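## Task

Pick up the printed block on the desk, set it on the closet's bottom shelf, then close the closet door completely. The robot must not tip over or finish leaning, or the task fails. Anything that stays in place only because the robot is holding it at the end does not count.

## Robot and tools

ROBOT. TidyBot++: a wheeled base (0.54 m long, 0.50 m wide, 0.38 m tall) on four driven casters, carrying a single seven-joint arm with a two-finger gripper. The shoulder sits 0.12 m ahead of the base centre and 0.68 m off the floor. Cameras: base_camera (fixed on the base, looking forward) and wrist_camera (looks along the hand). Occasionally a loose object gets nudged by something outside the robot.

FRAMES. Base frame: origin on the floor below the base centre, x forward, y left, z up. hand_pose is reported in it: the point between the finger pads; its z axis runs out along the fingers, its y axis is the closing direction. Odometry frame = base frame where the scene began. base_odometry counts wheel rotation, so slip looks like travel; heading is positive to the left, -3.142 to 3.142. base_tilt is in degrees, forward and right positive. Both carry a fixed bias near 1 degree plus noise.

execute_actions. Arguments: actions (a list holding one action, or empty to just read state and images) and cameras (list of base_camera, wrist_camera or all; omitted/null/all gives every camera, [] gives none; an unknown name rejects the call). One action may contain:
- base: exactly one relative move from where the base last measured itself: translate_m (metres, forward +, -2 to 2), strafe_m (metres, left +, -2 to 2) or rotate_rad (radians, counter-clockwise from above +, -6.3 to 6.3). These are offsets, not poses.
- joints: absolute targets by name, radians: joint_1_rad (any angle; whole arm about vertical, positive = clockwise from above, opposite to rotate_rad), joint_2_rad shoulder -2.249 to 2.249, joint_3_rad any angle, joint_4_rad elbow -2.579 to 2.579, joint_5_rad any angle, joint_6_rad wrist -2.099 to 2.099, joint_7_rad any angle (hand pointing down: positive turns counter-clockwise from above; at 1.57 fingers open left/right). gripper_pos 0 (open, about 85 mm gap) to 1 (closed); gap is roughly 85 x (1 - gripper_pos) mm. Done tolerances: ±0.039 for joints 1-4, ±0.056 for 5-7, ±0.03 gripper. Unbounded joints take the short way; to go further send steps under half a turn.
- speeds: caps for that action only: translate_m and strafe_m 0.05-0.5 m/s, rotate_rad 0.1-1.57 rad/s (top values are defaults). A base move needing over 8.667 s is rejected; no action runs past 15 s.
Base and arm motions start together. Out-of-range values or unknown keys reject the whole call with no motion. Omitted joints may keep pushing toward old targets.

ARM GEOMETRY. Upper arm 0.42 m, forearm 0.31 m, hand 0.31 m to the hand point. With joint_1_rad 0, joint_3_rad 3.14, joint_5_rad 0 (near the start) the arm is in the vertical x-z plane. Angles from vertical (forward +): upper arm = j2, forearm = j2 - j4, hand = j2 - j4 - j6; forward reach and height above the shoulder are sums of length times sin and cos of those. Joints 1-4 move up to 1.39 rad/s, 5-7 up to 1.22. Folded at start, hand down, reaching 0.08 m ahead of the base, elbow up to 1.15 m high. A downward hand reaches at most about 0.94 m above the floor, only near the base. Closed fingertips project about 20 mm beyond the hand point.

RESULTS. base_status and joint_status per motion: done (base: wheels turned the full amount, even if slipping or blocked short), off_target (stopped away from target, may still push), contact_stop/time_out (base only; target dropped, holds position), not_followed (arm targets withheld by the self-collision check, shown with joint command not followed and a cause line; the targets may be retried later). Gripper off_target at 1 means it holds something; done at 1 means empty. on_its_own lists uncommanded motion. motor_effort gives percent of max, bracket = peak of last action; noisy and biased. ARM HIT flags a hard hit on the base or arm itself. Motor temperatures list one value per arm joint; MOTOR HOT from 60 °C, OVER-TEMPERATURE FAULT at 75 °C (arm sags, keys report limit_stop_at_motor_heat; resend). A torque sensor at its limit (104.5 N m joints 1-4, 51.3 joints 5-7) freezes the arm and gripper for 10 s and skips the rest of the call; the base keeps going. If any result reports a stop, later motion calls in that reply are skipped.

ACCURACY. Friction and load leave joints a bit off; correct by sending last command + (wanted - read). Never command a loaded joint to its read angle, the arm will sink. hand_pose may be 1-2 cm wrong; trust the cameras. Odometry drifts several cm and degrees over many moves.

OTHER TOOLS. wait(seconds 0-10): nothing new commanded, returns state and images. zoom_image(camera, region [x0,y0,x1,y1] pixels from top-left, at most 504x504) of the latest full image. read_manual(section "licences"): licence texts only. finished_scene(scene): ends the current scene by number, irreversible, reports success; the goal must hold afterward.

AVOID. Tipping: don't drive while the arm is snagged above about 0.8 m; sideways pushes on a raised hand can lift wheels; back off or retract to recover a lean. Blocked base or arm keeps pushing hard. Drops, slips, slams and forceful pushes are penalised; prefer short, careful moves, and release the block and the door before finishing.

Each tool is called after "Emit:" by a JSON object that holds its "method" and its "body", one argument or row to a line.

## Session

Emit:
{"method": "execute_actions", "body": {
  "actions": [
    {"joints":{"joint_2_rad":-0.4,"joint_4_rad":-2.0,"joint_6_rad":-0.2}}
  ]
}}

Emit:
{"method": "execute_actions", "body": {
  "actions": [
    {"base":{"rotate_rad":3.14}}
  ]
}}

Scene clock: 1.73 s.
Motor temperatures (°C, as the motors report them): [34 32 26 32 33 34 45]
base_odometry: x=+0.000 y=+0.000 heading=+0.000 (m, m, rad; odometry frame)
base_tilt: forward=+1.1 right=+0.4 (deg)
base_status: not commanded
joint_positions: joint_1_rad=+0.028 joint_2_rad=-0.384 joint_3_rad=+3.173 joint_4_rad=-2.006 joint_5_rad=+0.027 joint_6_rad=-0.234 joint_7_rad=+1.551 gripper_pos=+0.000
joint_status: all done
motor_effort: joint_1_rad=+0(1) joint_2_rad=-7(9) joint_3_rad=+0(1) joint_4_rad=+21(20) joint_5_rad=+1(1) joint_6_rad=+8(9) joint_7_rad=+1(1) (%)
hand_pose: x=+0.5734 y=-0.0297 z=+0.9682 quat_wxyz=(+0.017, +0.800, -0.025, +0.599) (m; base frame)
pictures: base_camera, wrist_camera
Images, in order (width x height): base_camera 644x364, wrist_camera 644x476.

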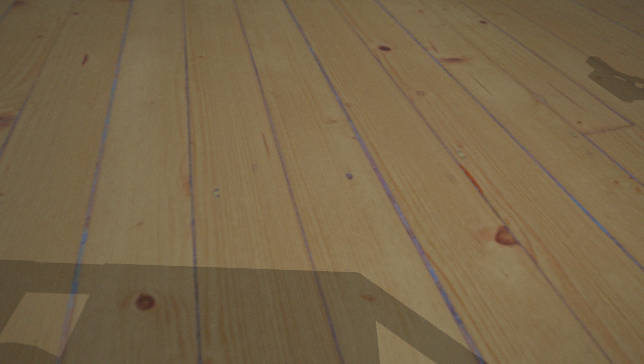

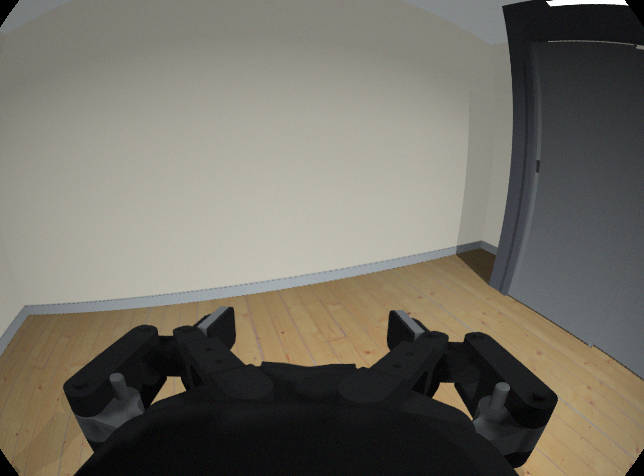

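Scene clock: 5.20 s.
Motor temperatures (°C, as the motors report them): [34 32 26 32 33 34 45]
base_odometry: x=+0.000 y=+0.000 heading=+3.140 (m, m, rad; odometry frame)
base_tilt: forward=+1.1 right=+0.4 (deg)
base_status: done
joint_positions: joint_1_rad=+0.028 joint_2_rad=-0.384 joint_3_rad=+3.174 joint_4_rad=-2.006 joint_5_rad=+0.027 joint_6_rad=-0.234 joint_7_rad=+1.551 gripper_pos=+0.000
joint_status: not commanded
motor_effort: joint_1_rad=+0(2) joint_2_rad=-7(10) joint_3_rad=+1(2) joint_4_rad=+21(21) joint_5_rad=+1(1) joint_6_rad=+8(8) joint_7_rad=+1(1) (%)
hand_pose: x=+0.5733 y=-0.0306 z=+0.9682 quat_wxyz=(+0.017, +0.800, -0.026, +0.599) (m; base frame)
pictures: base_camera, wrist_camera
Images, in order (width x height): base_camera 644x364, wrist_camera 644x476.

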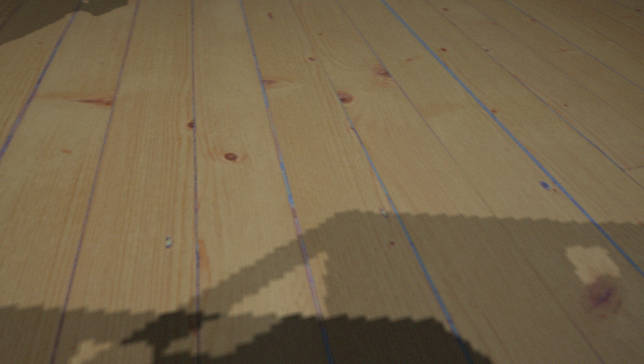

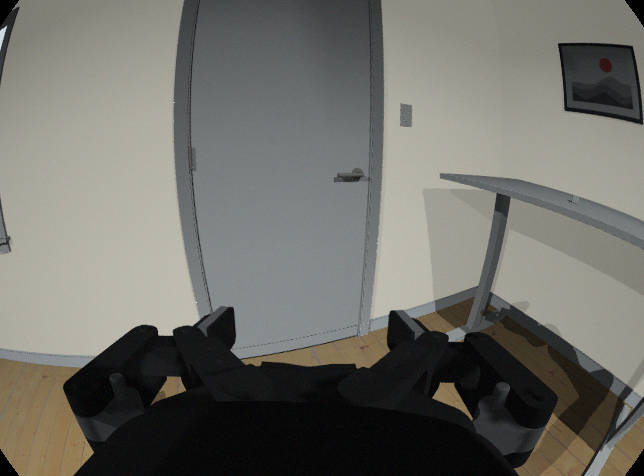

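Emit:
{"method": "execute_actions", "body": {
  "actions": [
    {"base":{"rotate_rad":1.79},"joints":{"joint_1_rad":-0.05,"joint_4_rad":-2.11,"joint_6_rad":0.16,"gripper_pos":1}}
  ]
}}

Emit:
{"method": "execute_actions", "body": {
  "actions": [
    {"base":{"translate_m":0.7}}
  ]
}}

Scene clock: 13.43 s.
Motor temperatures (°C, as the motors report them): [34 32 26 32 33 34 45]
base_odometry: x=+0.000 y=+0.000 heading=-1.354 (m, m, rad; odometry frame)
base_tilt: forward=+1.1 right=+0.4 (deg)
base_status: done
joint_positions: joint_1_rad=-0.033 joint_2_rad=-0.384 joint_3_rad=+3.174 joint_4_rad=-2.099 joint_5_rad=+0.027 joint_6_rad=+0.128 joint_7_rad=+1.551 gripper_pos=+0.999
joint_status: all done
motor_effort: joint_1_rad=+0(2) joint_2_rad=-7(10) joint_3_rad=+0(2) joint_4_rad=+21(22) joint_5_rad=+1(1) joint_6_rad=+8(8) joint_7_rad=+1(1) (%)
hand_pose: x=+0.5841 y=-0.0005 z=+1.0220 quat_wxyz=(-0.004, +0.713, +0.000, +0.702) (m; base frame)
pictures: base_camera, wrist_camera
Images, in order (width x height): base_camera 644x364, wrist_camera 644x476.

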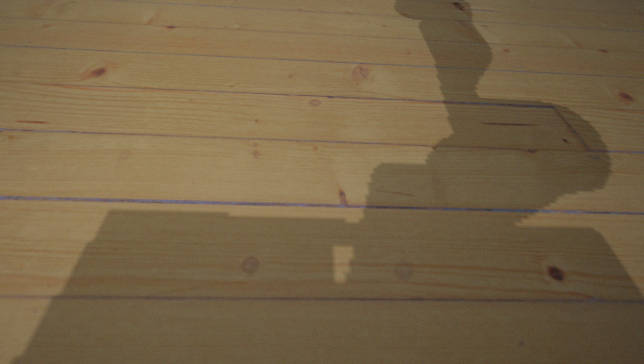

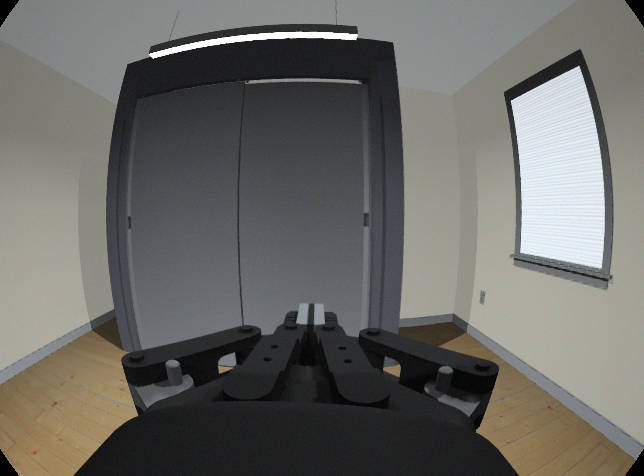

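Scene clock: 16.20 s.
Motor temperatures (°C, as the motors report them): [34 32 26 32 33 34 45]
base_odometry: x=+0.152 y=-0.684 heading=-1.353 (m, m, rad; odometry frame)
base_tilt: forward=+1.1 right=+0.4 (deg)
base_status: done
joint_positions: joint_1_rad=-0.033 joint_2_rad=-0.392 joint_3_rad=+3.174 joint_4_rad=-2.101 joint_5_rad=+0.027 joint_6_rad=+0.128 joint_7_rad=+1.551 gripper_pos=+0.999
joint_status: not commanded
motor_effort: joint_1_rad=+0(0) joint_2_rad=-7(10) joint_3_rad=+0(1) joint_4_rad=+21(21) joint_5_rad=+1(1) joint_6_rad=+8(9) joint_7_rad=+1(1) (%)
hand_pose: x=+0.5813 y=-0.0006 z=+1.0247 quat_wxyz=(-0.004, +0.710, +0.000, +0.704) (m; base frame)
pictures: base_camera, wrist_camera
Images, in order (width x height): base_camera 644x364, wrist_camera 644x476.

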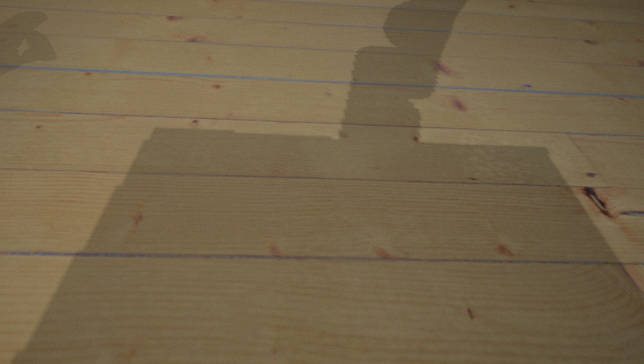

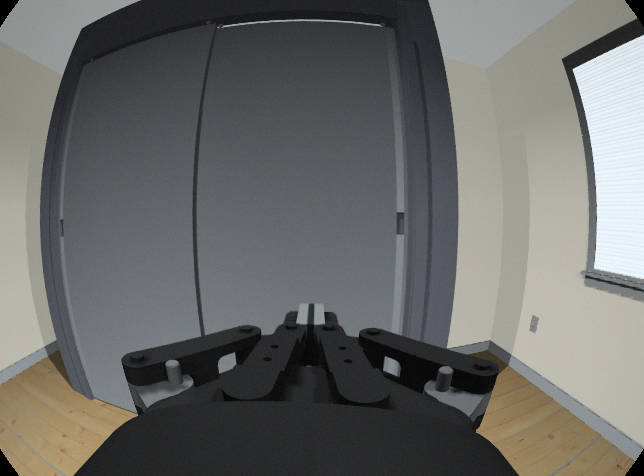

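Emit:
{"method": "execute_actions", "body": {
  "actions": [
    {"base":{"strafe_m":-0.31},"joints":{"joint_7_rad":3.15}}
  ],
  "cameras": []
}}

Emit:
{"method": "execute_actions", "body": {
  "actions": [
    {"base":{"translate_m":0.6}}
  ]
}}

Scene clock: 21.97 s.
Motor temperatures (°C, as the motors report them): [34 31 26 32 33 34 45]
base_odometry: x=-0.151 y=-0.751 heading=-1.353 (m, m, rad; odometry frame)
base_tilt: forward=+1.1 right=+0.4 (deg)
base_status: done
joint_positions: joint_1_rad=-0.033 joint_2_rad=-0.392 joint_3_rad=+3.175 joint_4_rad=-2.101 joint_5_rad=+0.027 joint_6_rad=+0.128 joint_7_rad=+3.142 gripper_pos=+0.999
joint_status: all done
motor_effort: joint_1_rad=+0(2) joint_2_rad=-7(9) joint_3_rad=+1(2) joint_4_rad=+21(21) joint_5_rad=+0(0) joint_6_rad=+8(9) joint_7_rad=+1(2) (%)
hand_pose: x=+0.5813 y=-0.0012 z=+1.0246 quat_wxyz=(+0.500, +0.497, +0.507, +0.495) (m; base frame)
pictures: none
No camera images: the call's "cameras" was empty. Leave "cameras" out to get every camera's image.

Scene clock: 24.53 s.
Motor temperatures (°C, as the motors report them): [34 31 26 32 33 34 45]
base_odometry: x=-0.022 y=-1.337 heading=-1.353 (m, m, rad; odometry frame)
base_tilt: forward=+1.1 right=+0.4 (deg)
base_status: done
joint_positions: joint_1_rad=-0.033 joint_2_rad=-0.395 joint_3_rad=+3.175 joint_4_rad=-2.102 joint_5_rad=+0.027 joint_6_rad=+0.128 joint_7_rad=+3.142 gripper_pos=+0.999
joint_status: not commanded
motor_effort: joint_1_rad=+0(1) joint_2_rad=-7(10) joint_3_rad=+1(1) joint_4_rad=+21(21) joint_5_rad=+0(1) joint_6_rad=+8(9) joint_7_rad=+1(1) (%)
hand_pose: x=+0.5804 y=-0.0013 z=+1.0253 quat_wxyz=(+0.500, +0.497, +0.507, +0.496) (m; base frame)
pictures: base_camera, wrist_camera
Images, in order (width x height): base_camera 644x364, wrist_camera 644x476.

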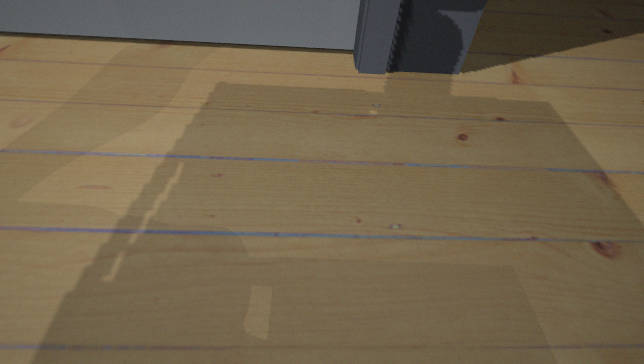

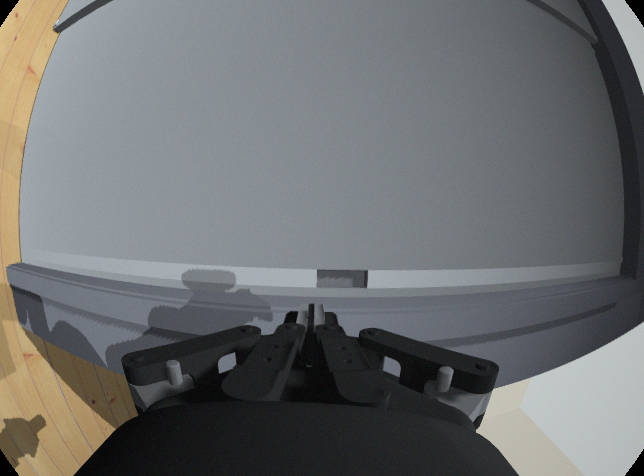

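Emit:
{"method": "execute_actions", "body": {
  "actions": [
    {"base":{"translate_m":0.15},"joints":{"joint_4_rad":-1.96,"joint_6_rad":-0.03}}
  ],
  "cameras": ["wrist_camera"]
}}

Scene clock: 29.43 s.
Motor temperatures (°C, as the motors report them): [34 31 26 32 33 34 45]
base_odometry: x=+0.011 y=-1.483 heading=-1.353 (m, m, rad; odometry frame)
base_tilt: forward=+1.1 right=+0.4 (deg)
base_status: done
joint_positions: joint_1_rad=-0.033 joint_2_rad=-0.394 joint_3_rad=+3.175 joint_4_rad=-1.965 joint_5_rad=+0.027 joint_6_rad=+0.009 joint_7_rad=+3.142 gripper_pos=+0.999
joint_status: all done
motor_effort: joint_1_rad=+0(1) joint_2_rad=-7(11) joint_3_rad=+0(1) joint_4_rad=+22(23) joint_5_rad=+0(0) joint_6_rad=+8(9) joint_7_rad=+1(1) (%)
hand_pose: x=+0.5834 y=-0.0029 z=+1.0733 quat_wxyz=(+0.506, +0.494, +0.502, +0.499) (m; base frame)
pictures: wrist_camera
Images, in order (width x height): wrist_camera 644x476.

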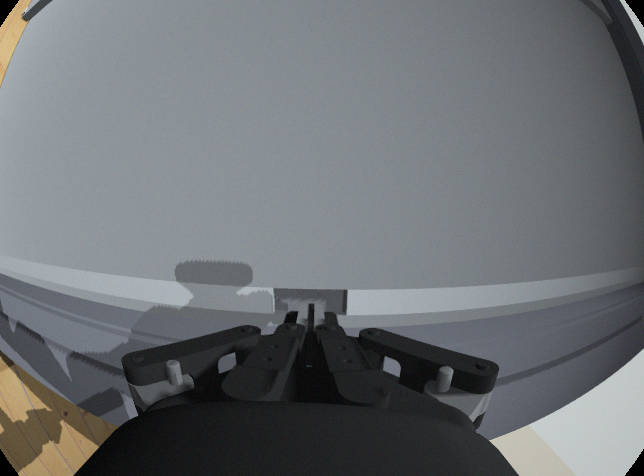

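Emit:
{"method": "execute_actions", "body": {
  "actions": [
    {"base":{"strafe_m":-0.015}}
  ],
  "cameras": []
}}

Emit:
{"method": "execute_actions", "body": {
  "actions": [
    {"base":{"translate_m":0.09},"speeds":{"translate_m":0.08}}
  ],
  "cameras": ["wrist_camera"]
}}

Scene clock: 35.47 s.
Motor temperatures (°C, as the motors report them): [34 31 26 32 33 34 45]
base_odometry: x=-0.004 y=-1.487 heading=-1.353 (m, m, rad; odometry frame)
base_tilt: forward=+1.1 right=+0.4 (deg)
base_status: done
joint_positions: joint_1_rad=-0.033 joint_2_rad=-0.395 joint_3_rad=+3.176 joint_4_rad=-1.965 joint_5_rad=+0.027 joint_6_rad=+0.009 joint_7_rad=+3.142 gripper_pos=+0.999
joint_status: not commanded
motor_effort: joint_1_rad=+0(2) joint_2_rad=-7(10) joint_3_rad=+0(3) joint_4_rad=+21(22) joint_5_rad=+1(0) joint_6_rad=+8(9) joint_7_rad=+1(1) (%)
hand_pose: x=+0.5834 y=-0.0029 z=+1.0733 quat_wxyz=(+0.505, +0.494, +0.502, +0.499) (m; base frame)
pictures: none
No camera images: the call's "cameras" was empty. Leave "cameras" out to get every camera's image.

Scene clock: 37.13 s.
Motor temperatures (°C, as the motors report them): [34 31 26 32 33 34 45]
base_odometry: x=+0.015 y=-1.575 heading=-1.353 (m, m, rad; odometry frame)
base_tilt: forward=+1.1 right=+0.4 (deg)
base_status: done
joint_positions: joint_1_rad=-0.033 joint_2_rad=-0.396 joint_3_rad=+3.176 joint_4_rad=-1.965 joint_5_rad=+0.027 joint_6_rad=+0.008 joint_7_rad=+3.142 gripper_pos=+0.999
joint_status: not commanded
motor_effort: joint_1_rad=+0(0) joint_2_rad=-8(11) joint_3_rad=+0(1) joint_4_rad=+21(21) joint_5_rad=+1(1) joint_6_rad=+8(9) joint_7_rad=+1(1) (%)
hand_pose: x=+0.5828 y=-0.0029 z=+1.0739 quat_wxyz=(+0.506, +0.493, +0.502, +0.499) (m; base frame)
pictures: wrist_camera
Images, in order (width x height): wrist_camera 644x476.

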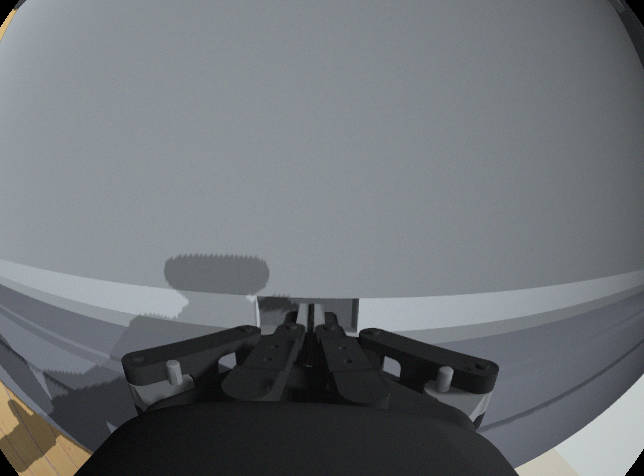

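Emit:
{"method": "execute_actions", "body": {
  "actions": [
    {"base":{"strafe_m":-0.008}}
  ],
  "cameras": []
}}

Emit:
{"method": "execute_actions", "body": {
  "actions": [
    {"base":{"translate_m":0.085},"speeds":{"translate_m":0.05}}
  ],
  "cameras": ["wrist_camera"]
}}

Emit:
{"method": "execute_actions", "body": {
  "actions": [
    {"base":{"strafe_m":0.25},"speeds":{"strafe_m":0.08}}
  ]
}}

Scene clock: 41.73 s.
Motor temperatures (°C, as the motors report them): [34 31 26 32 33 34 45]
base_odometry: x=+0.007 y=-1.577 heading=-1.353 (m, m, rad; odometry frame)
base_tilt: forward=+1.1 right=+0.4 (deg)
base_status: done
joint_positions: joint_1_rad=-0.033 joint_2_rad=-0.396 joint_3_rad=+3.175 joint_4_rad=-1.965 joint_5_rad=+0.027 joint_6_rad=+0.008 joint_7_rad=+3.142 gripper_pos=+0.999
joint_status: not commanded
motor_effort: joint_1_rad=+0(1) joint_2_rad=-7(9) joint_3_rad=+0(3) joint_4_rad=+21(22) joint_5_rad=+1(1) joint_6_rad=+8(9) joint_7_rad=+0(1) (%)
hand_pose: x=+0.5828 y=-0.0026 z=+1.0739 quat_wxyz=(+0.506, +0.493, +0.502, +0.499) (m; base frame)
pictures: none
No camera images: the call's "cameras" was empty. Leave "cameras" out to get every camera's image.

Scene clock: 43.97 s.
Motor temperatures (°C, as the motors report them): [34 31 26 32 33 34 45]
base_odometry: x=+0.026 y=-1.660 heading=-1.353 (m, m, rad; odometry frame)
base_tilt: forward=+1.1 right=+0.5 (deg)
base_status: done
joint_positions: joint_1_rad=-0.033 joint_2_rad=-0.421 joint_3_rad=+3.175 joint_4_rad=-1.970 joint_5_rad=+0.027 joint_6_rad=-0.006 joint_7_rad=+3.142 gripper_pos=+0.999
joint_status: not commanded
motor_effort: joint_1_rad=+0(1) joint_2_rad=-3(9) joint_3_rad=+0(2) joint_4_rad=+22(24) joint_5_rad=+1(0) joint_6_rad=+10(11) joint_7_rad=+1(1) (%)
hand_pose: x=+0.5729 y=-0.0029 z=+1.0777 quat_wxyz=(+0.507, +0.492, +0.500, +0.501) (m; base frame)
pictures: wrist_camera
Images, in order (width x height): wrist_camera 644x476.

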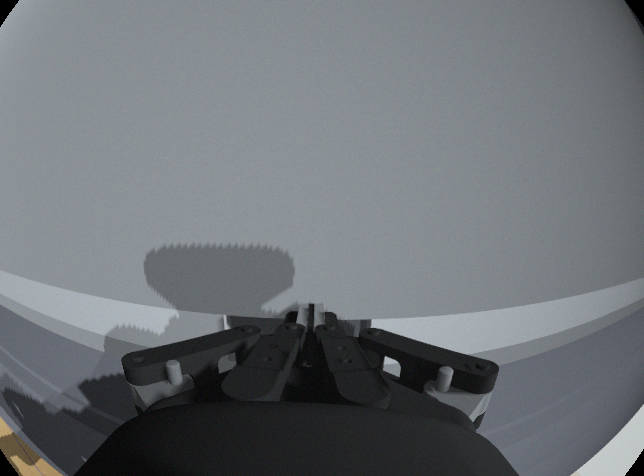

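Scene clock: 47.60 s.
Motor temperatures (°C, as the motors report them): [34 31 26 32 33 34 45]
base_odometry: x=+0.270 y=-1.606 heading=-1.353 (m, m, rad; odometry frame)
base_tilt: forward=+1.1 right=+0.4 (deg)
base_status: done
joint_positions: joint_1_rad=-0.033 joint_2_rad=-0.437 joint_3_rad=+3.180 joint_4_rad=-1.968 joint_5_rad=+0.027 joint_6_rad=-0.006 joint_7_rad=+3.142 gripper_pos=+0.999
joint_status: not commanded
motor_effort: joint_1_rad=-1(3) joint_2_rad=+5(7) joint_3_rad=-2(4) joint_4_rad=+21(24) joint_5_rad=+0(0) joint_6_rad=+8(10) joint_7_rad=+1(1) (%)
hand_pose: x=+0.5668 y=-0.0062 z=+1.0858 quat_wxyz=(+0.512, +0.490, +0.494, +0.505) (m; base frame)
pictures: base_camera, wrist_camera
Images, in order (width x height): base_camera 644x364, wrist_camera 644x476.

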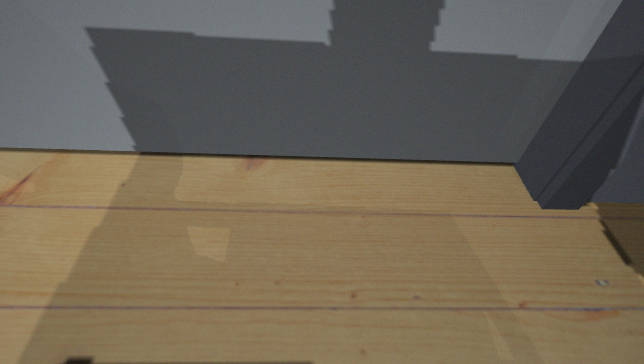

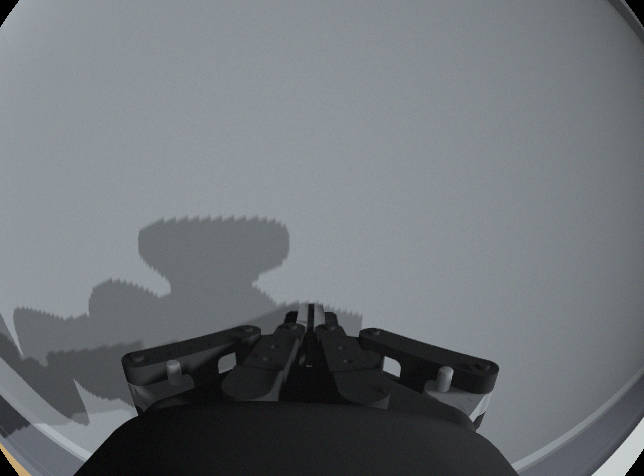

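Missed; slide back until it drops in.

Emit:
{"method": "execute_actions", "body": {
  "actions": [
    {"base":{"strafe_m":-0.272},"speeds":{"strafe_m":0.1}}
  ],
  "cameras": ["wrist_camera"]
}}

Emit:
{"method": "execute_actions", "body": {
  "actions": [
    {"base":{"translate_m":0.02},"speeds":{"translate_m":0.05}}
  ],
  "cameras": ["wrist_camera"]
}}

Emit:
{"method": "execute_actions", "body": {
  "actions": [
    {"base":{"strafe_m":0.57},"speeds":{"strafe_m":0.1}}
  ]
}}

Scene clock: 54.93 s.
Motor temperatures (°C, as the motors report them): [34 31 26 32 33 34 45]
base_odometry: x=+0.004 y=-1.665 heading=-1.353 (m, m, rad; odometry frame)
base_tilt: forward=+1.1 right=+0.4 (deg)
base_status: done
joint_positions: joint_1_rad=-0.045 joint_2_rad=-0.422 joint_3_rad=+3.165 joint_4_rad=-1.968 joint_5_rad=+0.027 joint_6_rad=-0.006 joint_7_rad=+3.142 gripper_pos=+0.999
joint_status: not commanded
motor_effort: joint_1_rad=+0(3) joint_2_rad=-6(7) joint_3_rad=+0(4) joint_4_rad=+21(22) joint_5_rad=+1(1) joint_6_rad=+8(9) joint_7_rad=+1(1) (%)
hand_pose: x=+0.5725 y=+0.0080 z=+1.0794 quat_wxyz=(+0.503, +0.485, +0.505, +0.506) (m; base frame)
pictures: wrist_camera
Images, in order (width x height): wrist_camera 644x476.

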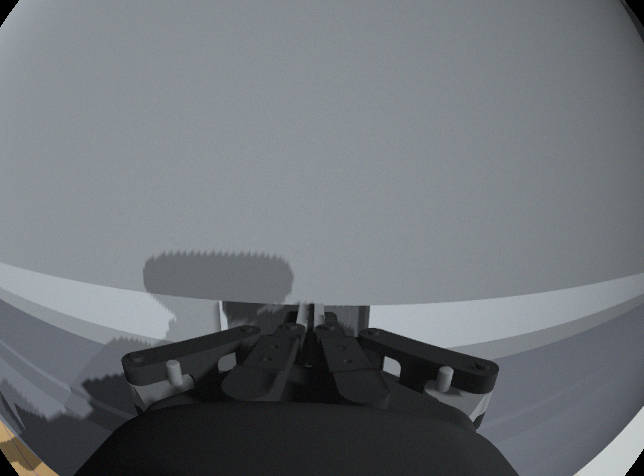

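Scene clock: 55.77 s.
Motor temperatures (°C, as the motors report them): [34 31 26 32 33 34 45]
base_odometry: x=+0.009 y=-1.684 heading=-1.353 (m, m, rad; odometry frame)
base_tilt: forward=+1.1 right=+0.4 (deg)
base_status: done
joint_positions: joint_1_rad=-0.045 joint_2_rad=-0.441 joint_3_rad=+3.168 joint_4_rad=-1.977 joint_5_rad=+0.027 joint_6_rad=-0.013 joint_7_rad=+3.142 gripper_pos=+0.999
joint_status: not commanded
motor_effort: joint_1_rad=+1(3) joint_2_rad=+1(11) joint_3_rad=+1(4) joint_4_rad=+25(27) joint_5_rad=+1(0) joint_6_rad=+11(14) joint_7_rad=+1(1) (%)
hand_pose: x=+0.5651 y=+0.0058 z=+1.0805 quat_wxyz=(+0.505, +0.485, +0.503, +0.507) (m; base frame)
pictures: wrist_camera
Images, in order (width x height): wrist_camera 644x476.

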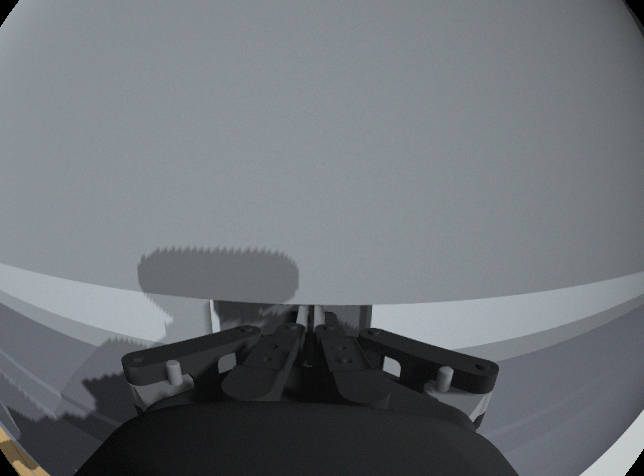

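Scene clock: 62.07 s.
Motor temperatures (°C, as the motors report them): [34 31 26 32 33 34 45]
base_odometry: x=+0.565 y=-1.562 heading=-1.353 (m, m, rad; odometry frame)
base_tilt: forward=+1.1 right=+0.4 (deg)
base_status: done
joint_positions: joint_1_rad=-0.014 joint_2_rad=-0.479 joint_3_rad=+3.210 joint_4_rad=-1.988 joint_5_rad=+0.027 joint_6_rad=-0.039 joint_7_rad=+3.142 gripper_pos=+0.999
joint_status: not commanded
motor_effort: joint_1_rad=-5(11) joint_2_rad=+14(14) joint_3_rad=-6(13) joint_4_rad=+28(29) joint_5_rad=+1(1) joint_6_rad=+16(15) joint_7_rad=+1(0) (%)
hand_pose: x=+0.5503 y=-0.0318 z=+1.0811 quat_wxyz=(+0.516, +0.508, +0.482, +0.494) (m; base frame)
pictures: base_camera, wrist_camera
Images, in order (width x height): base_camera 644x364, wrist_camera 644x476.

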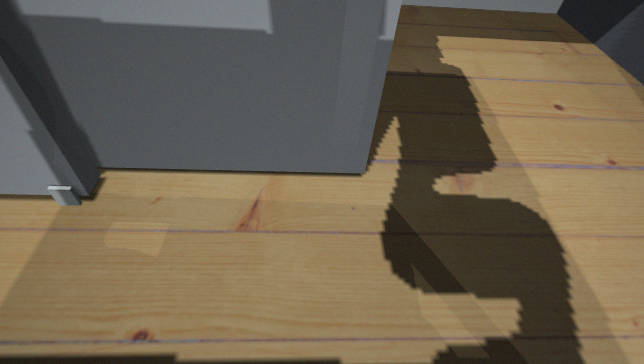

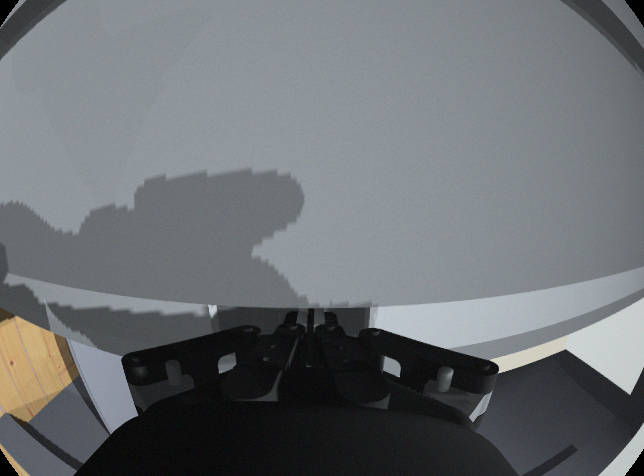

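Emit:
{"method": "execute_actions", "body": {
  "actions": [
    {"base":{"translate_m":-0.5}}
  ],
  "cameras": []
}}

Emit:
{"method": "execute_actions", "body": {
  "actions": [
    {"base":{"strafe_m":-0.3},"joints":{"joint_7_rad":1.57,"joint_6_rad":-0.4,"gripper_pos":0}}
  ],
  "cameras": ["wrist_camera"]
}}

Emit:
{"method": "execute_actions", "body": {
  "actions": [
    {"base":{"rotate_rad":3.16},"joints":{"joint_2_rad":-0.2,"joint_4_rad":-1.2,"joint_6_rad":-1.0}}
  ],
  "cameras": []
}}

Emit:
{"method": "execute_actions", "body": {
  "actions": [
    {"base":{"translate_m":1.2}}
  ]
}}

Scene clock: 71.73 s.
Motor temperatures (°C, as the motors report them): [34 31 26 32 33 34 45]
base_odometry: x=+0.458 y=-1.073 heading=-1.354 (m, m, rad; odometry frame)
base_tilt: forward=+1.1 right=+0.4 (deg)
base_status: done
joint_positions: joint_1_rad=-0.030 joint_2_rad=-0.400 joint_3_rad=+3.183 joint_4_rad=-1.958 joint_5_rad=+0.027 joint_6_rad=-0.039 joint_7_rad=+3.142 gripper_pos=+0.999
joint_status: not commanded
motor_effort: joint_1_rad=+0(6) joint_2_rad=-8(15) joint_3_rad=-1(6) joint_4_rad=+21(28) joint_5_rad=+1(0) joint_6_rad=+8(15) joint_7_rad=+1(1) (%)
hand_pose: x=+0.5811 y=-0.0088 z=+1.0651 quat_wxyz=(+0.498, +0.506, +0.508, +0.488) (m; base frame)
pictures: none
No camera images: the call's "cameras" was empty. Leave "cameras" out to get every camera's image.

Scene clock: 73.63 s.
Motor temperatures (°C, as the motors report them): [34 31 26 32 33 34 45]
base_odometry: x=+0.164 y=-1.137 heading=-1.354 (m, m, rad; odometry frame)
base_tilt: forward=+1.1 right=+0.4 (deg)
base_status: done
joint_positions: joint_1_rad=-0.031 joint_2_rad=-0.400 joint_3_rad=+3.180 joint_4_rad=-1.958 joint_5_rad=+0.027 joint_6_rad=-0.364 joint_7_rad=+1.578 gripper_pos=+0.000
joint_status: all done
motor_effort: joint_1_rad=+0(0) joint_2_rad=-7(7) joint_3_rad=-1(2) joint_4_rad=+20(21) joint_5_rad=+1(0) joint_6_rad=+8(9) joint_7_rad=+1(1) (%)
hand_pose: x=+0.5622 y=-0.0080 z=+0.9663 quat_wxyz=(+0.008, +0.820, +0.004, +0.573) (m; base frame)
pictures: wrist_camera
Images, in order (width x height): wrist_camera 644x476.

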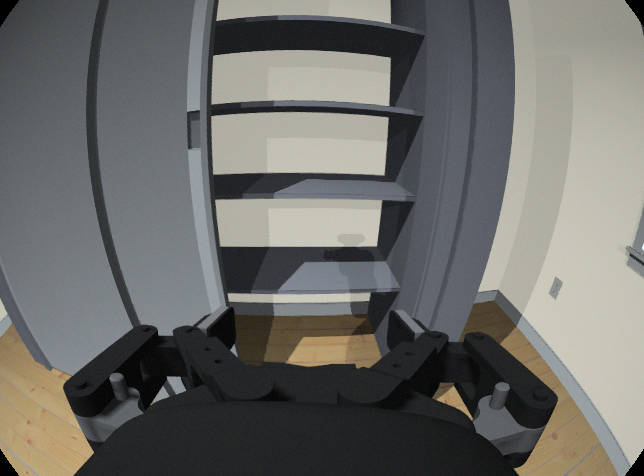

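Scene clock: 76.93 s.
Motor temperatures (°C, as the motors report them): [34 31 26 32 33 34 45]
base_odometry: x=+0.164 y=-1.138 heading=+1.805 (m, m, rad; odometry frame)
base_tilt: forward=+1.1 right=+0.4 (deg)
base_status: done
joint_positions: joint_1_rad=-0.034 joint_2_rad=-0.204 joint_3_rad=+3.177 joint_4_rad=-1.213 joint_5_rad=+0.027 joint_6_rad=-0.958 joint_7_rad=+1.578 gripper_pos=+0.000
joint_status: all done
motor_effort: joint_1_rad=+0(2) joint_2_rad=-12(15) joint_3_rad=+0(2) joint_4_rad=+19(21) joint_5_rad=+0(2) joint_6_rad=+8(8) joint_7_rad=+1(1) (%)
hand_pose: x=+0.5875 y=-0.0092 z=+1.1409 quat_wxyz=(+0.013, +0.833, +0.001, +0.554) (m; base frame)
pictures: none
No camera images: the call's "cameras" was empty. Leave "cameras" out to get every camera's image.

Scene clock: 80.70 s.
Motor temperatures (°C, as the motors report them): [34 31 26 32 33 34 45]
base_odometry: x=-0.116 y=+0.029 heading=+1.806 (m, m, rad; odometry frame)
base_tilt: forward=+1.1 right=+0.4 (deg)
base_status: done
joint_positions: joint_1_rad=-0.034 joint_2_rad=-0.200 joint_3_rad=+3.177 joint_4_rad=-1.210 joint_5_rad=+0.027 joint_6_rad=-0.962 joint_7_rad=+1.578 gripper_pos=+0.000
joint_status: not commanded
motor_effort: joint_1_rad=+0(0) joint_2_rad=-13(15) joint_3_rad=+0(0) joint_4_rad=+19(19) joint_5_rad=+1(1) joint_6_rad=+8(8) joint_7_rad=+1(2) (%)
hand_pose: x=+0.5887 y=-0.0092 z=+1.1397 quat_wxyz=(+0.013, +0.834, +0.001, +0.552) (m; base frame)
pictures: base_camera, wrist_camera
Images, in order (width x height): base_camera 644x364, wrist_camera 644x476.

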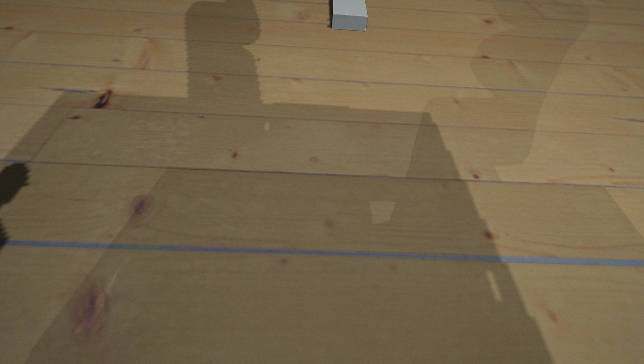

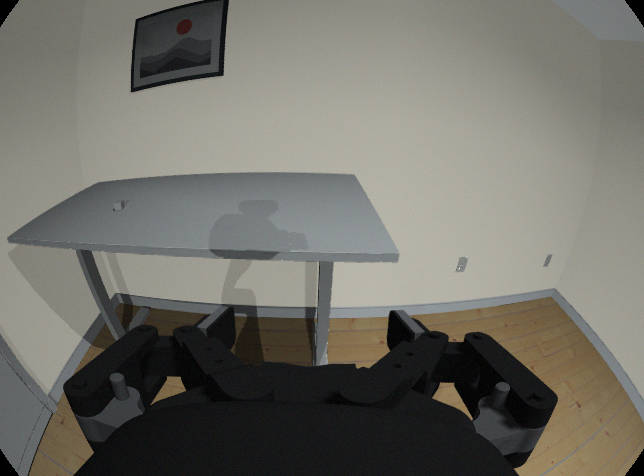

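Emit:
{"method": "execute_actions", "body": {
  "actions": [
    {"base":{"strafe_m":0.7}}
  ],
  "cameras": ["wrist_camera"]
}}

Emit:
{"method": "execute_actions", "body": {
  "actions": [
    {"base":{"translate_m":0.3}}
  ]
}}

Scene clock: 87.07 s.
Motor temperatures (°C, as the motors report them): [34 31 26 32 33 34 45]
base_odometry: x=-0.797 y=-0.134 heading=+1.806 (m, m, rad; odometry frame)
base_tilt: forward=+1.1 right=+0.4 (deg)
base_status: done
joint_positions: joint_1_rad=-0.034 joint_2_rad=-0.200 joint_3_rad=+3.176 joint_4_rad=-1.210 joint_5_rad=+0.027 joint_6_rad=-0.963 joint_7_rad=+1.578 gripper_pos=+0.000
joint_status: not commanded
motor_effort: joint_1_rad=+1(2) joint_2_rad=-12(13) joint_3_rad=+0(3) joint_4_rad=+18(18) joint_5_rad=+1(0) joint_6_rad=+8(8) joint_7_rad=+1(1) (%)
hand_pose: x=+0.5887 y=-0.0082 z=+1.1397 quat_wxyz=(+0.012, +0.834, +0.002, +0.552) (m; base frame)
pictures: wrist_camera
Images, in order (width x height): wrist_camera 644x476.

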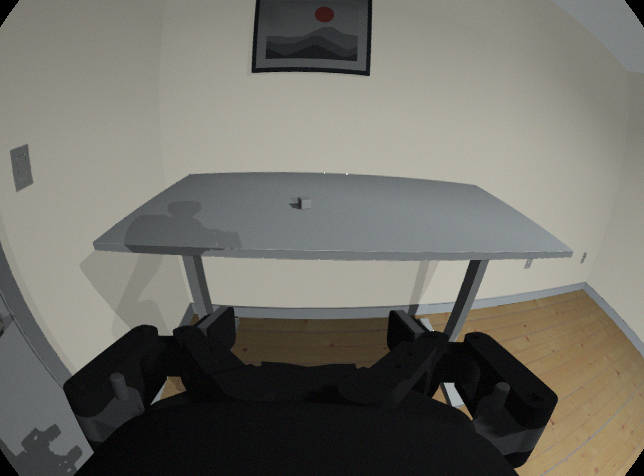

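Scene clock: 88.97 s.
Motor temperatures (°C, as the motors report them): [34 31 26 32 33 34 45]
base_odometry: x=-0.867 y=+0.158 heading=+1.806 (m, m, rad; odometry frame)
base_tilt: forward=+1.1 right=+0.4 (deg)
base_status: done
joint_positions: joint_1_rad=-0.034 joint_2_rad=-0.193 joint_3_rad=+3.176 joint_4_rad=-1.208 joint_5_rad=+0.027 joint_6_rad=-0.964 joint_7_rad=+1.578 gripper_pos=+0.000
joint_status: not commanded
motor_effort: joint_1_rad=+0(1) joint_2_rad=-12(16) joint_3_rad=+0(1) joint_4_rad=+19(19) joint_5_rad=+1(1) joint_6_rad=+7(8) joint_7_rad=+1(2) (%)
hand_pose: x=+0.5917 y=-0.0081 z=+1.1368 quat_wxyz=(+0.012, +0.836, +0.002, +0.549) (m; base frame)
pictures: base_camera, wrist_camera
Images, in order (width x height): base_camera 644x364, wrist_camera 644x476.

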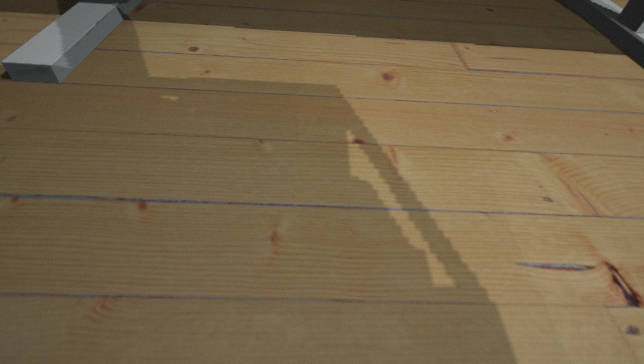

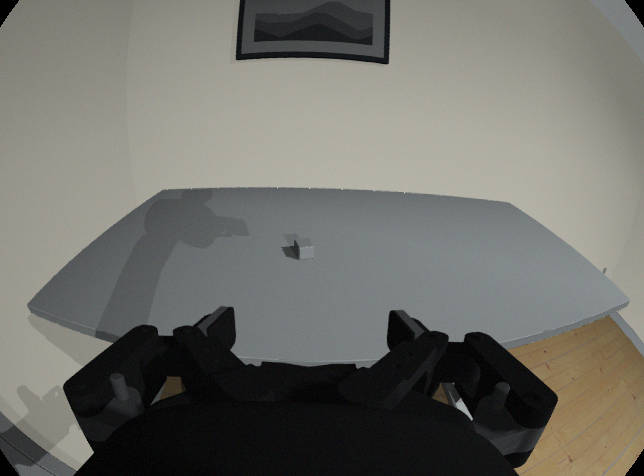

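Emit:
{"method": "execute_actions", "body": {
  "actions": [
    {"base":{"strafe_m":0.025},"joints":{"joint_2_rad":0.08,"joint_4_rad":-1.15,"joint_6_rad":-0.75}}
  ],
  "cameras": ["wrist_camera"]
}}

Emit:
{"method": "execute_actions", "body": {
  "actions": [
    {"base":{"translate_m":0.08}}
  ],
  "cameras": ["wrist_camera"]
}}

Scene clock: 96.47 s.
Motor temperatures (°C, as the motors report them): [34 31 26 32 33 34 45]
base_odometry: x=-0.892 y=+0.153 heading=+1.806 (m, m, rad; odometry frame)
base_tilt: forward=+1.1 right=+0.4 (deg)
base_status: done
joint_positions: joint_1_rad=-0.035 joint_2_rad=+0.087 joint_3_rad=+3.173 joint_4_rad=-1.161 joint_5_rad=+0.027 joint_6_rad=-0.791 joint_7_rad=+1.578 gripper_pos=+0.000
joint_status: all done
motor_effort: joint_1_rad=+0(2) joint_2_rad=-25(30) joint_3_rad=+0(3) joint_4_rad=+20(21) joint_5_rad=+1(0) joint_6_rad=+7(8) joint_7_rad=+1(1) (%)
hand_pose: x=+0.7318 y=-0.0011 z=+1.0600 quat_wxyz=(+0.015, +0.852, +0.008, +0.524) (m; base frame)
pictures: wrist_camera
Images, in order (width x height): wrist_camera 644x476.

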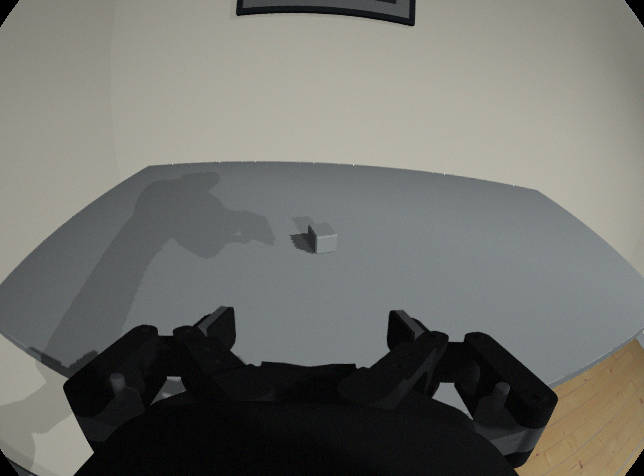

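Scene clock: 97.63 s.
Motor temperatures (°C, as the motors report them): [34 31 26 32 33 34 45]
base_odometry: x=-0.911 y=+0.231 heading=+1.806 (m, m, rad; odometry frame)
base_tilt: forward=+1.1 right=+0.4 (deg)
base_status: done
joint_positions: joint_1_rad=-0.035 joint_2_rad=+0.088 joint_3_rad=+3.173 joint_4_rad=-1.160 joint_5_rad=+0.027 joint_6_rad=-0.788 joint_7_rad=+1.578 gripper_pos=+0.000
joint_status: not commanded
motor_effort: joint_1_rad=+0(1) joint_2_rad=-24(29) joint_3_rad=+0(0) joint_4_rad=+20(20) joint_5_rad=+1(1) joint_6_rad=+7(8) joint_7_rad=+1(1) (%)
hand_pose: x=+0.7327 y=-0.0010 z=+1.0608 quat_wxyz=(+0.015, +0.851, +0.008, +0.525) (m; base frame)
pictures: wrist_camera
Images, in order (width x height): wrist_camera 644x476.

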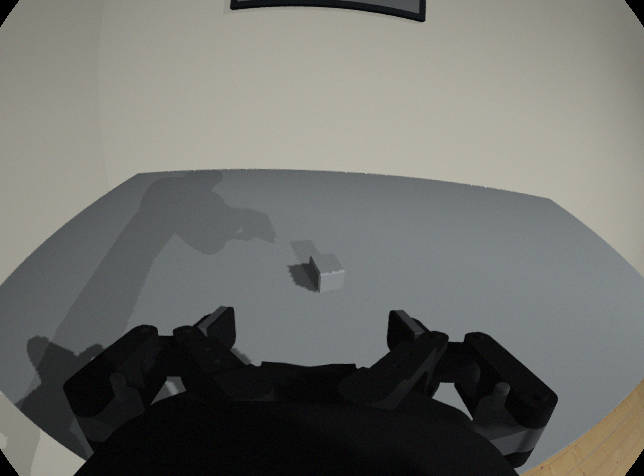

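Emit:
{"method": "execute_actions", "body": {
  "actions": [
    {"base":{"translate_m":0.06},"joints":{"joint_2_rad":0.15,"joint_1_rad":0.0}}
  ],
  "cameras": ["wrist_camera"]
}}

Scene clock: 102.70 s.
Motor temperatures (°C, as the motors report them): [34 31 26 32 33 34 45]
base_odometry: x=-0.925 y=+0.289 heading=+1.807 (m, m, rad; odometry frame)
base_tilt: forward=+1.1 right=+0.4 (deg)
base_status: done
joint_positions: joint_1_rad=-0.016 joint_2_rad=+0.156 joint_3_rad=+3.173 joint_4_rad=-1.157 joint_5_rad=+0.027 joint_6_rad=-0.788 joint_7_rad=+1.578 gripper_pos=+0.000
joint_status: all done
motor_effort: joint_1_rad=+0(1) joint_2_rad=-27(32) joint_3_rad=+0(1) joint_4_rad=+19(21) joint_5_rad=+1(1) joint_6_rad=+7(8) joint_7_rad=+2(1) (%)
hand_pose: x=+0.7572 y=-0.0123 z=+1.0204 quat_wxyz=(+0.020, +0.867, +0.001, +0.497) (m; base frame)
pictures: wrist_camera
Images, in order (width x height): wrist_camera 644x476.

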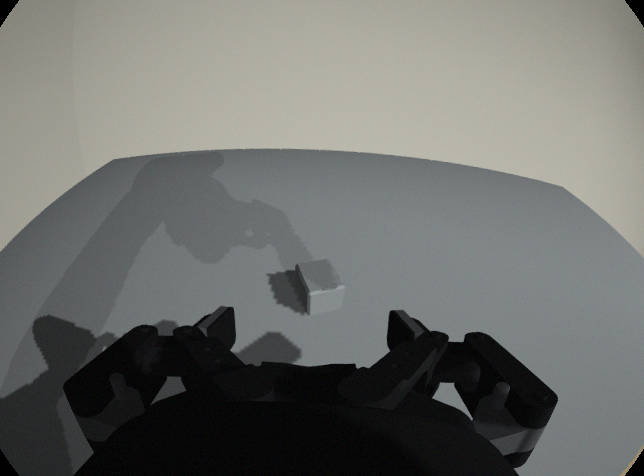

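Emit:
{"method": "execute_actions", "body": {
  "actions": [
    {"base":{"translate_m":0.04},"joints":{"joint_2_rad":0.21}}
  ],
  "cameras": ["wrist_camera"]
}}

Scene clock: 107.80 s.
Motor temperatures (°C, as the motors report them): [34 32 26 32 33 34 45]
base_odometry: x=-0.935 y=+0.328 heading=+1.807 (m, m, rad; odometry frame)
base_tilt: forward=+1.1 right=+0.4 (deg)
base_status: done
joint_positions: joint_1_rad=-0.016 joint_2_rad=+0.215 joint_3_rad=+3.173 joint_4_rad=-1.155 joint_5_rad=+0.027 joint_6_rad=-0.787 joint_7_rad=+1.578 gripper_pos=+0.000
joint_status: all done
motor_effort: joint_1_rad=+0(1) joint_2_rad=-29(34) joint_3_rad=+0(2) joint_4_rad=+20(21) joint_5_rad=+1(1) joint_6_rad=+7(8) joint_7_rad=+1(1) (%)
hand_pose: x=+0.7762 y=-0.0120 z=+0.9835 quat_wxyz=(+0.021, +0.881, +0.002, +0.472) (m; base frame)
pictures: wrist_camera
Images, in order (width x height): wrist_camera 644x476.

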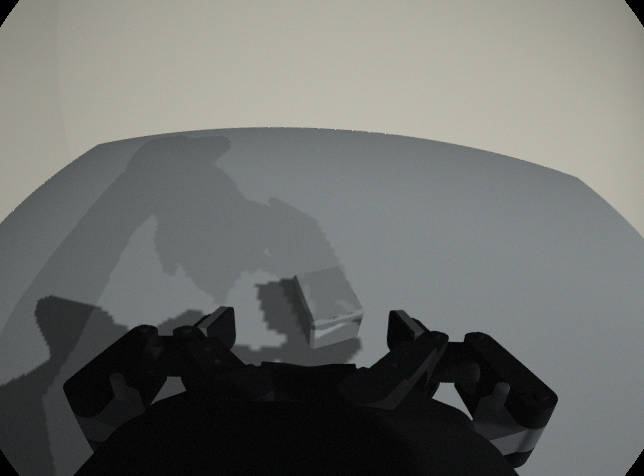

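Emit:
{"method": "execute_actions", "body": {
  "actions": [
    {"base":{"translate_m":0.025},"joints":{"joint_2_rad":0.235,"joint_1_rad":0.02}}
  ],
  "cameras": ["wrist_camera"]
}}

Emit:
{"method": "execute_actions", "body": {
  "actions": [
    {"joints":{"gripper_pos":1}}
  ],
  "cameras": []
}}

Emit:
{"method": "execute_actions", "body": {
  "actions": [
    {"joints":{"joint_2_rad":0.05}}
  ],
  "cameras": ["wrist_camera"]
}}

Scene clock: 111.83 s.
Motor temperatures (°C, as the motors report them): [34 32 26 32 33 34 45]
base_odometry: x=-0.941 y=+0.352 heading=+1.807 (m, m, rad; odometry frame)
base_tilt: forward=+1.1 right=+0.4 (deg)
base_status: done
joint_positions: joint_1_rad=+0.000 joint_2_rad=+0.233 joint_3_rad=+3.173 joint_4_rad=-1.155 joint_5_rad=+0.027 joint_6_rad=-0.787 joint_7_rad=+1.578 gripper_pos=+0.000
joint_status: all done
motor_effort: joint_1_rad=+1(2) joint_2_rad=-31(34) joint_3_rad=+0(1) joint_4_rad=+20(20) joint_5_rad=+1(2) joint_6_rad=+7(7) joint_7_rad=+1(1) (%)
hand_pose: x=+0.7813 y=-0.0224 z=+0.9718 quat_wxyz=(+0.025, +0.885, -0.005, +0.464) (m; base frame)
pictures: wrist_camera
Images, in order (width x height): wrist_camera 644x476.

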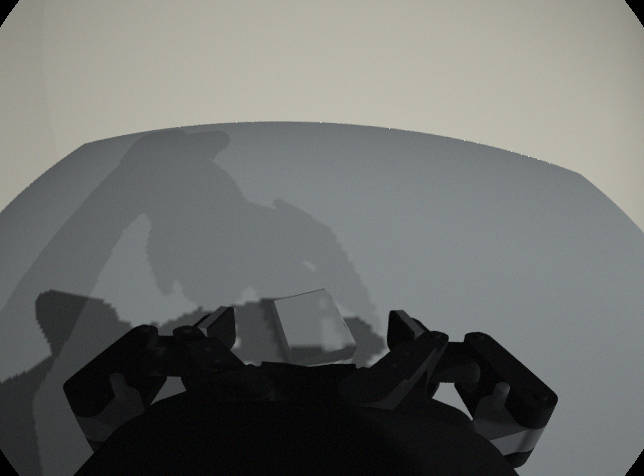

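Scene clock: 112.93 s.
Motor temperatures (°C, as the motors report them): [34 32 26 32 33 34 45]
base_odometry: x=-0.941 y=+0.352 heading=+1.807 (m, m, rad; odometry frame)
base_tilt: forward=+1.1 right=+0.4 (deg)
base_status: not commanded
joint_positions: joint_1_rad=+0.000 joint_2_rad=+0.232 joint_3_rad=+3.173 joint_4_rad=-1.151 joint_5_rad=+0.027 joint_6_rad=-0.781 joint_7_rad=+1.578 gripper_pos=+0.670
joint_status: gripper_pos off_target (ended at +0.670, target +1.000)
motor_effort: joint_1_rad=+0(1) joint_2_rad=-29(31) joint_3_rad=+1(1) joint_4_rad=+19(20) joint_5_rad=+1(2) joint_6_rad=+6(7) joint_7_rad=+1(1) (%)
hand_pose: x=+0.7828 y=-0.0224 z=+0.9760 quat_wxyz=(+0.025, +0.883, -0.004, +0.469) (m; base frame)
pictures: none
No camera images: the call's "cameras" was empty. Leave "cameras" out to get every camera's image.

Scene clock: 114.37 s.
Motor temperatures (°C, as the motors report them): [34 32 26 32 33 34 45]
base_odometry: x=-0.941 y=+0.352 heading=+1.807 (m, m, rad; odometry frame)
base_tilt: forward=+1.1 right=+0.4 (deg)
base_status: not commanded
joint_positions: joint_1_rad=+0.000 joint_2_rad=+0.045 joint_3_rad=+3.173 joint_4_rad=-1.150 joint_5_rad=+0.027 joint_6_rad=-0.781 joint_7_rad=+1.578 gripper_pos=+0.670
joint_status: all done
motor_effort: joint_1_rad=+0(0) joint_2_rad=-23(35) joint_3_rad=+0(0) joint_4_rad=+20(21) joint_5_rad=+1(1) joint_6_rad=+8(8) joint_7_rad=+1(1) (%)
hand_pose: x=+0.7162 y=-0.0224 z=+1.0949 quat_wxyz=(+0.024, +0.835, -0.007, +0.550) (m; base frame)
pictures: wrist_camera
Images, in order (width x height): wrist_camera 644x476.

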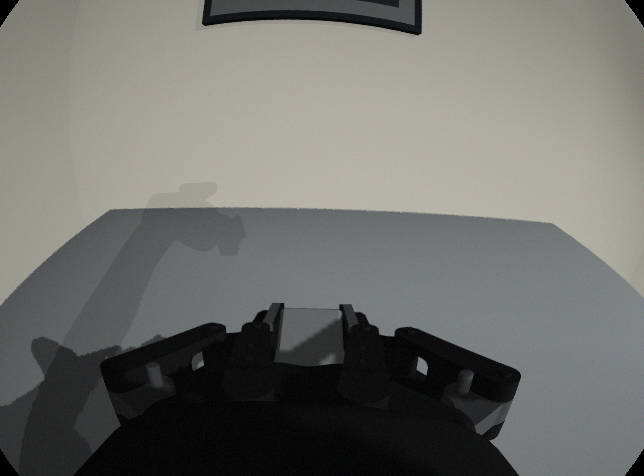

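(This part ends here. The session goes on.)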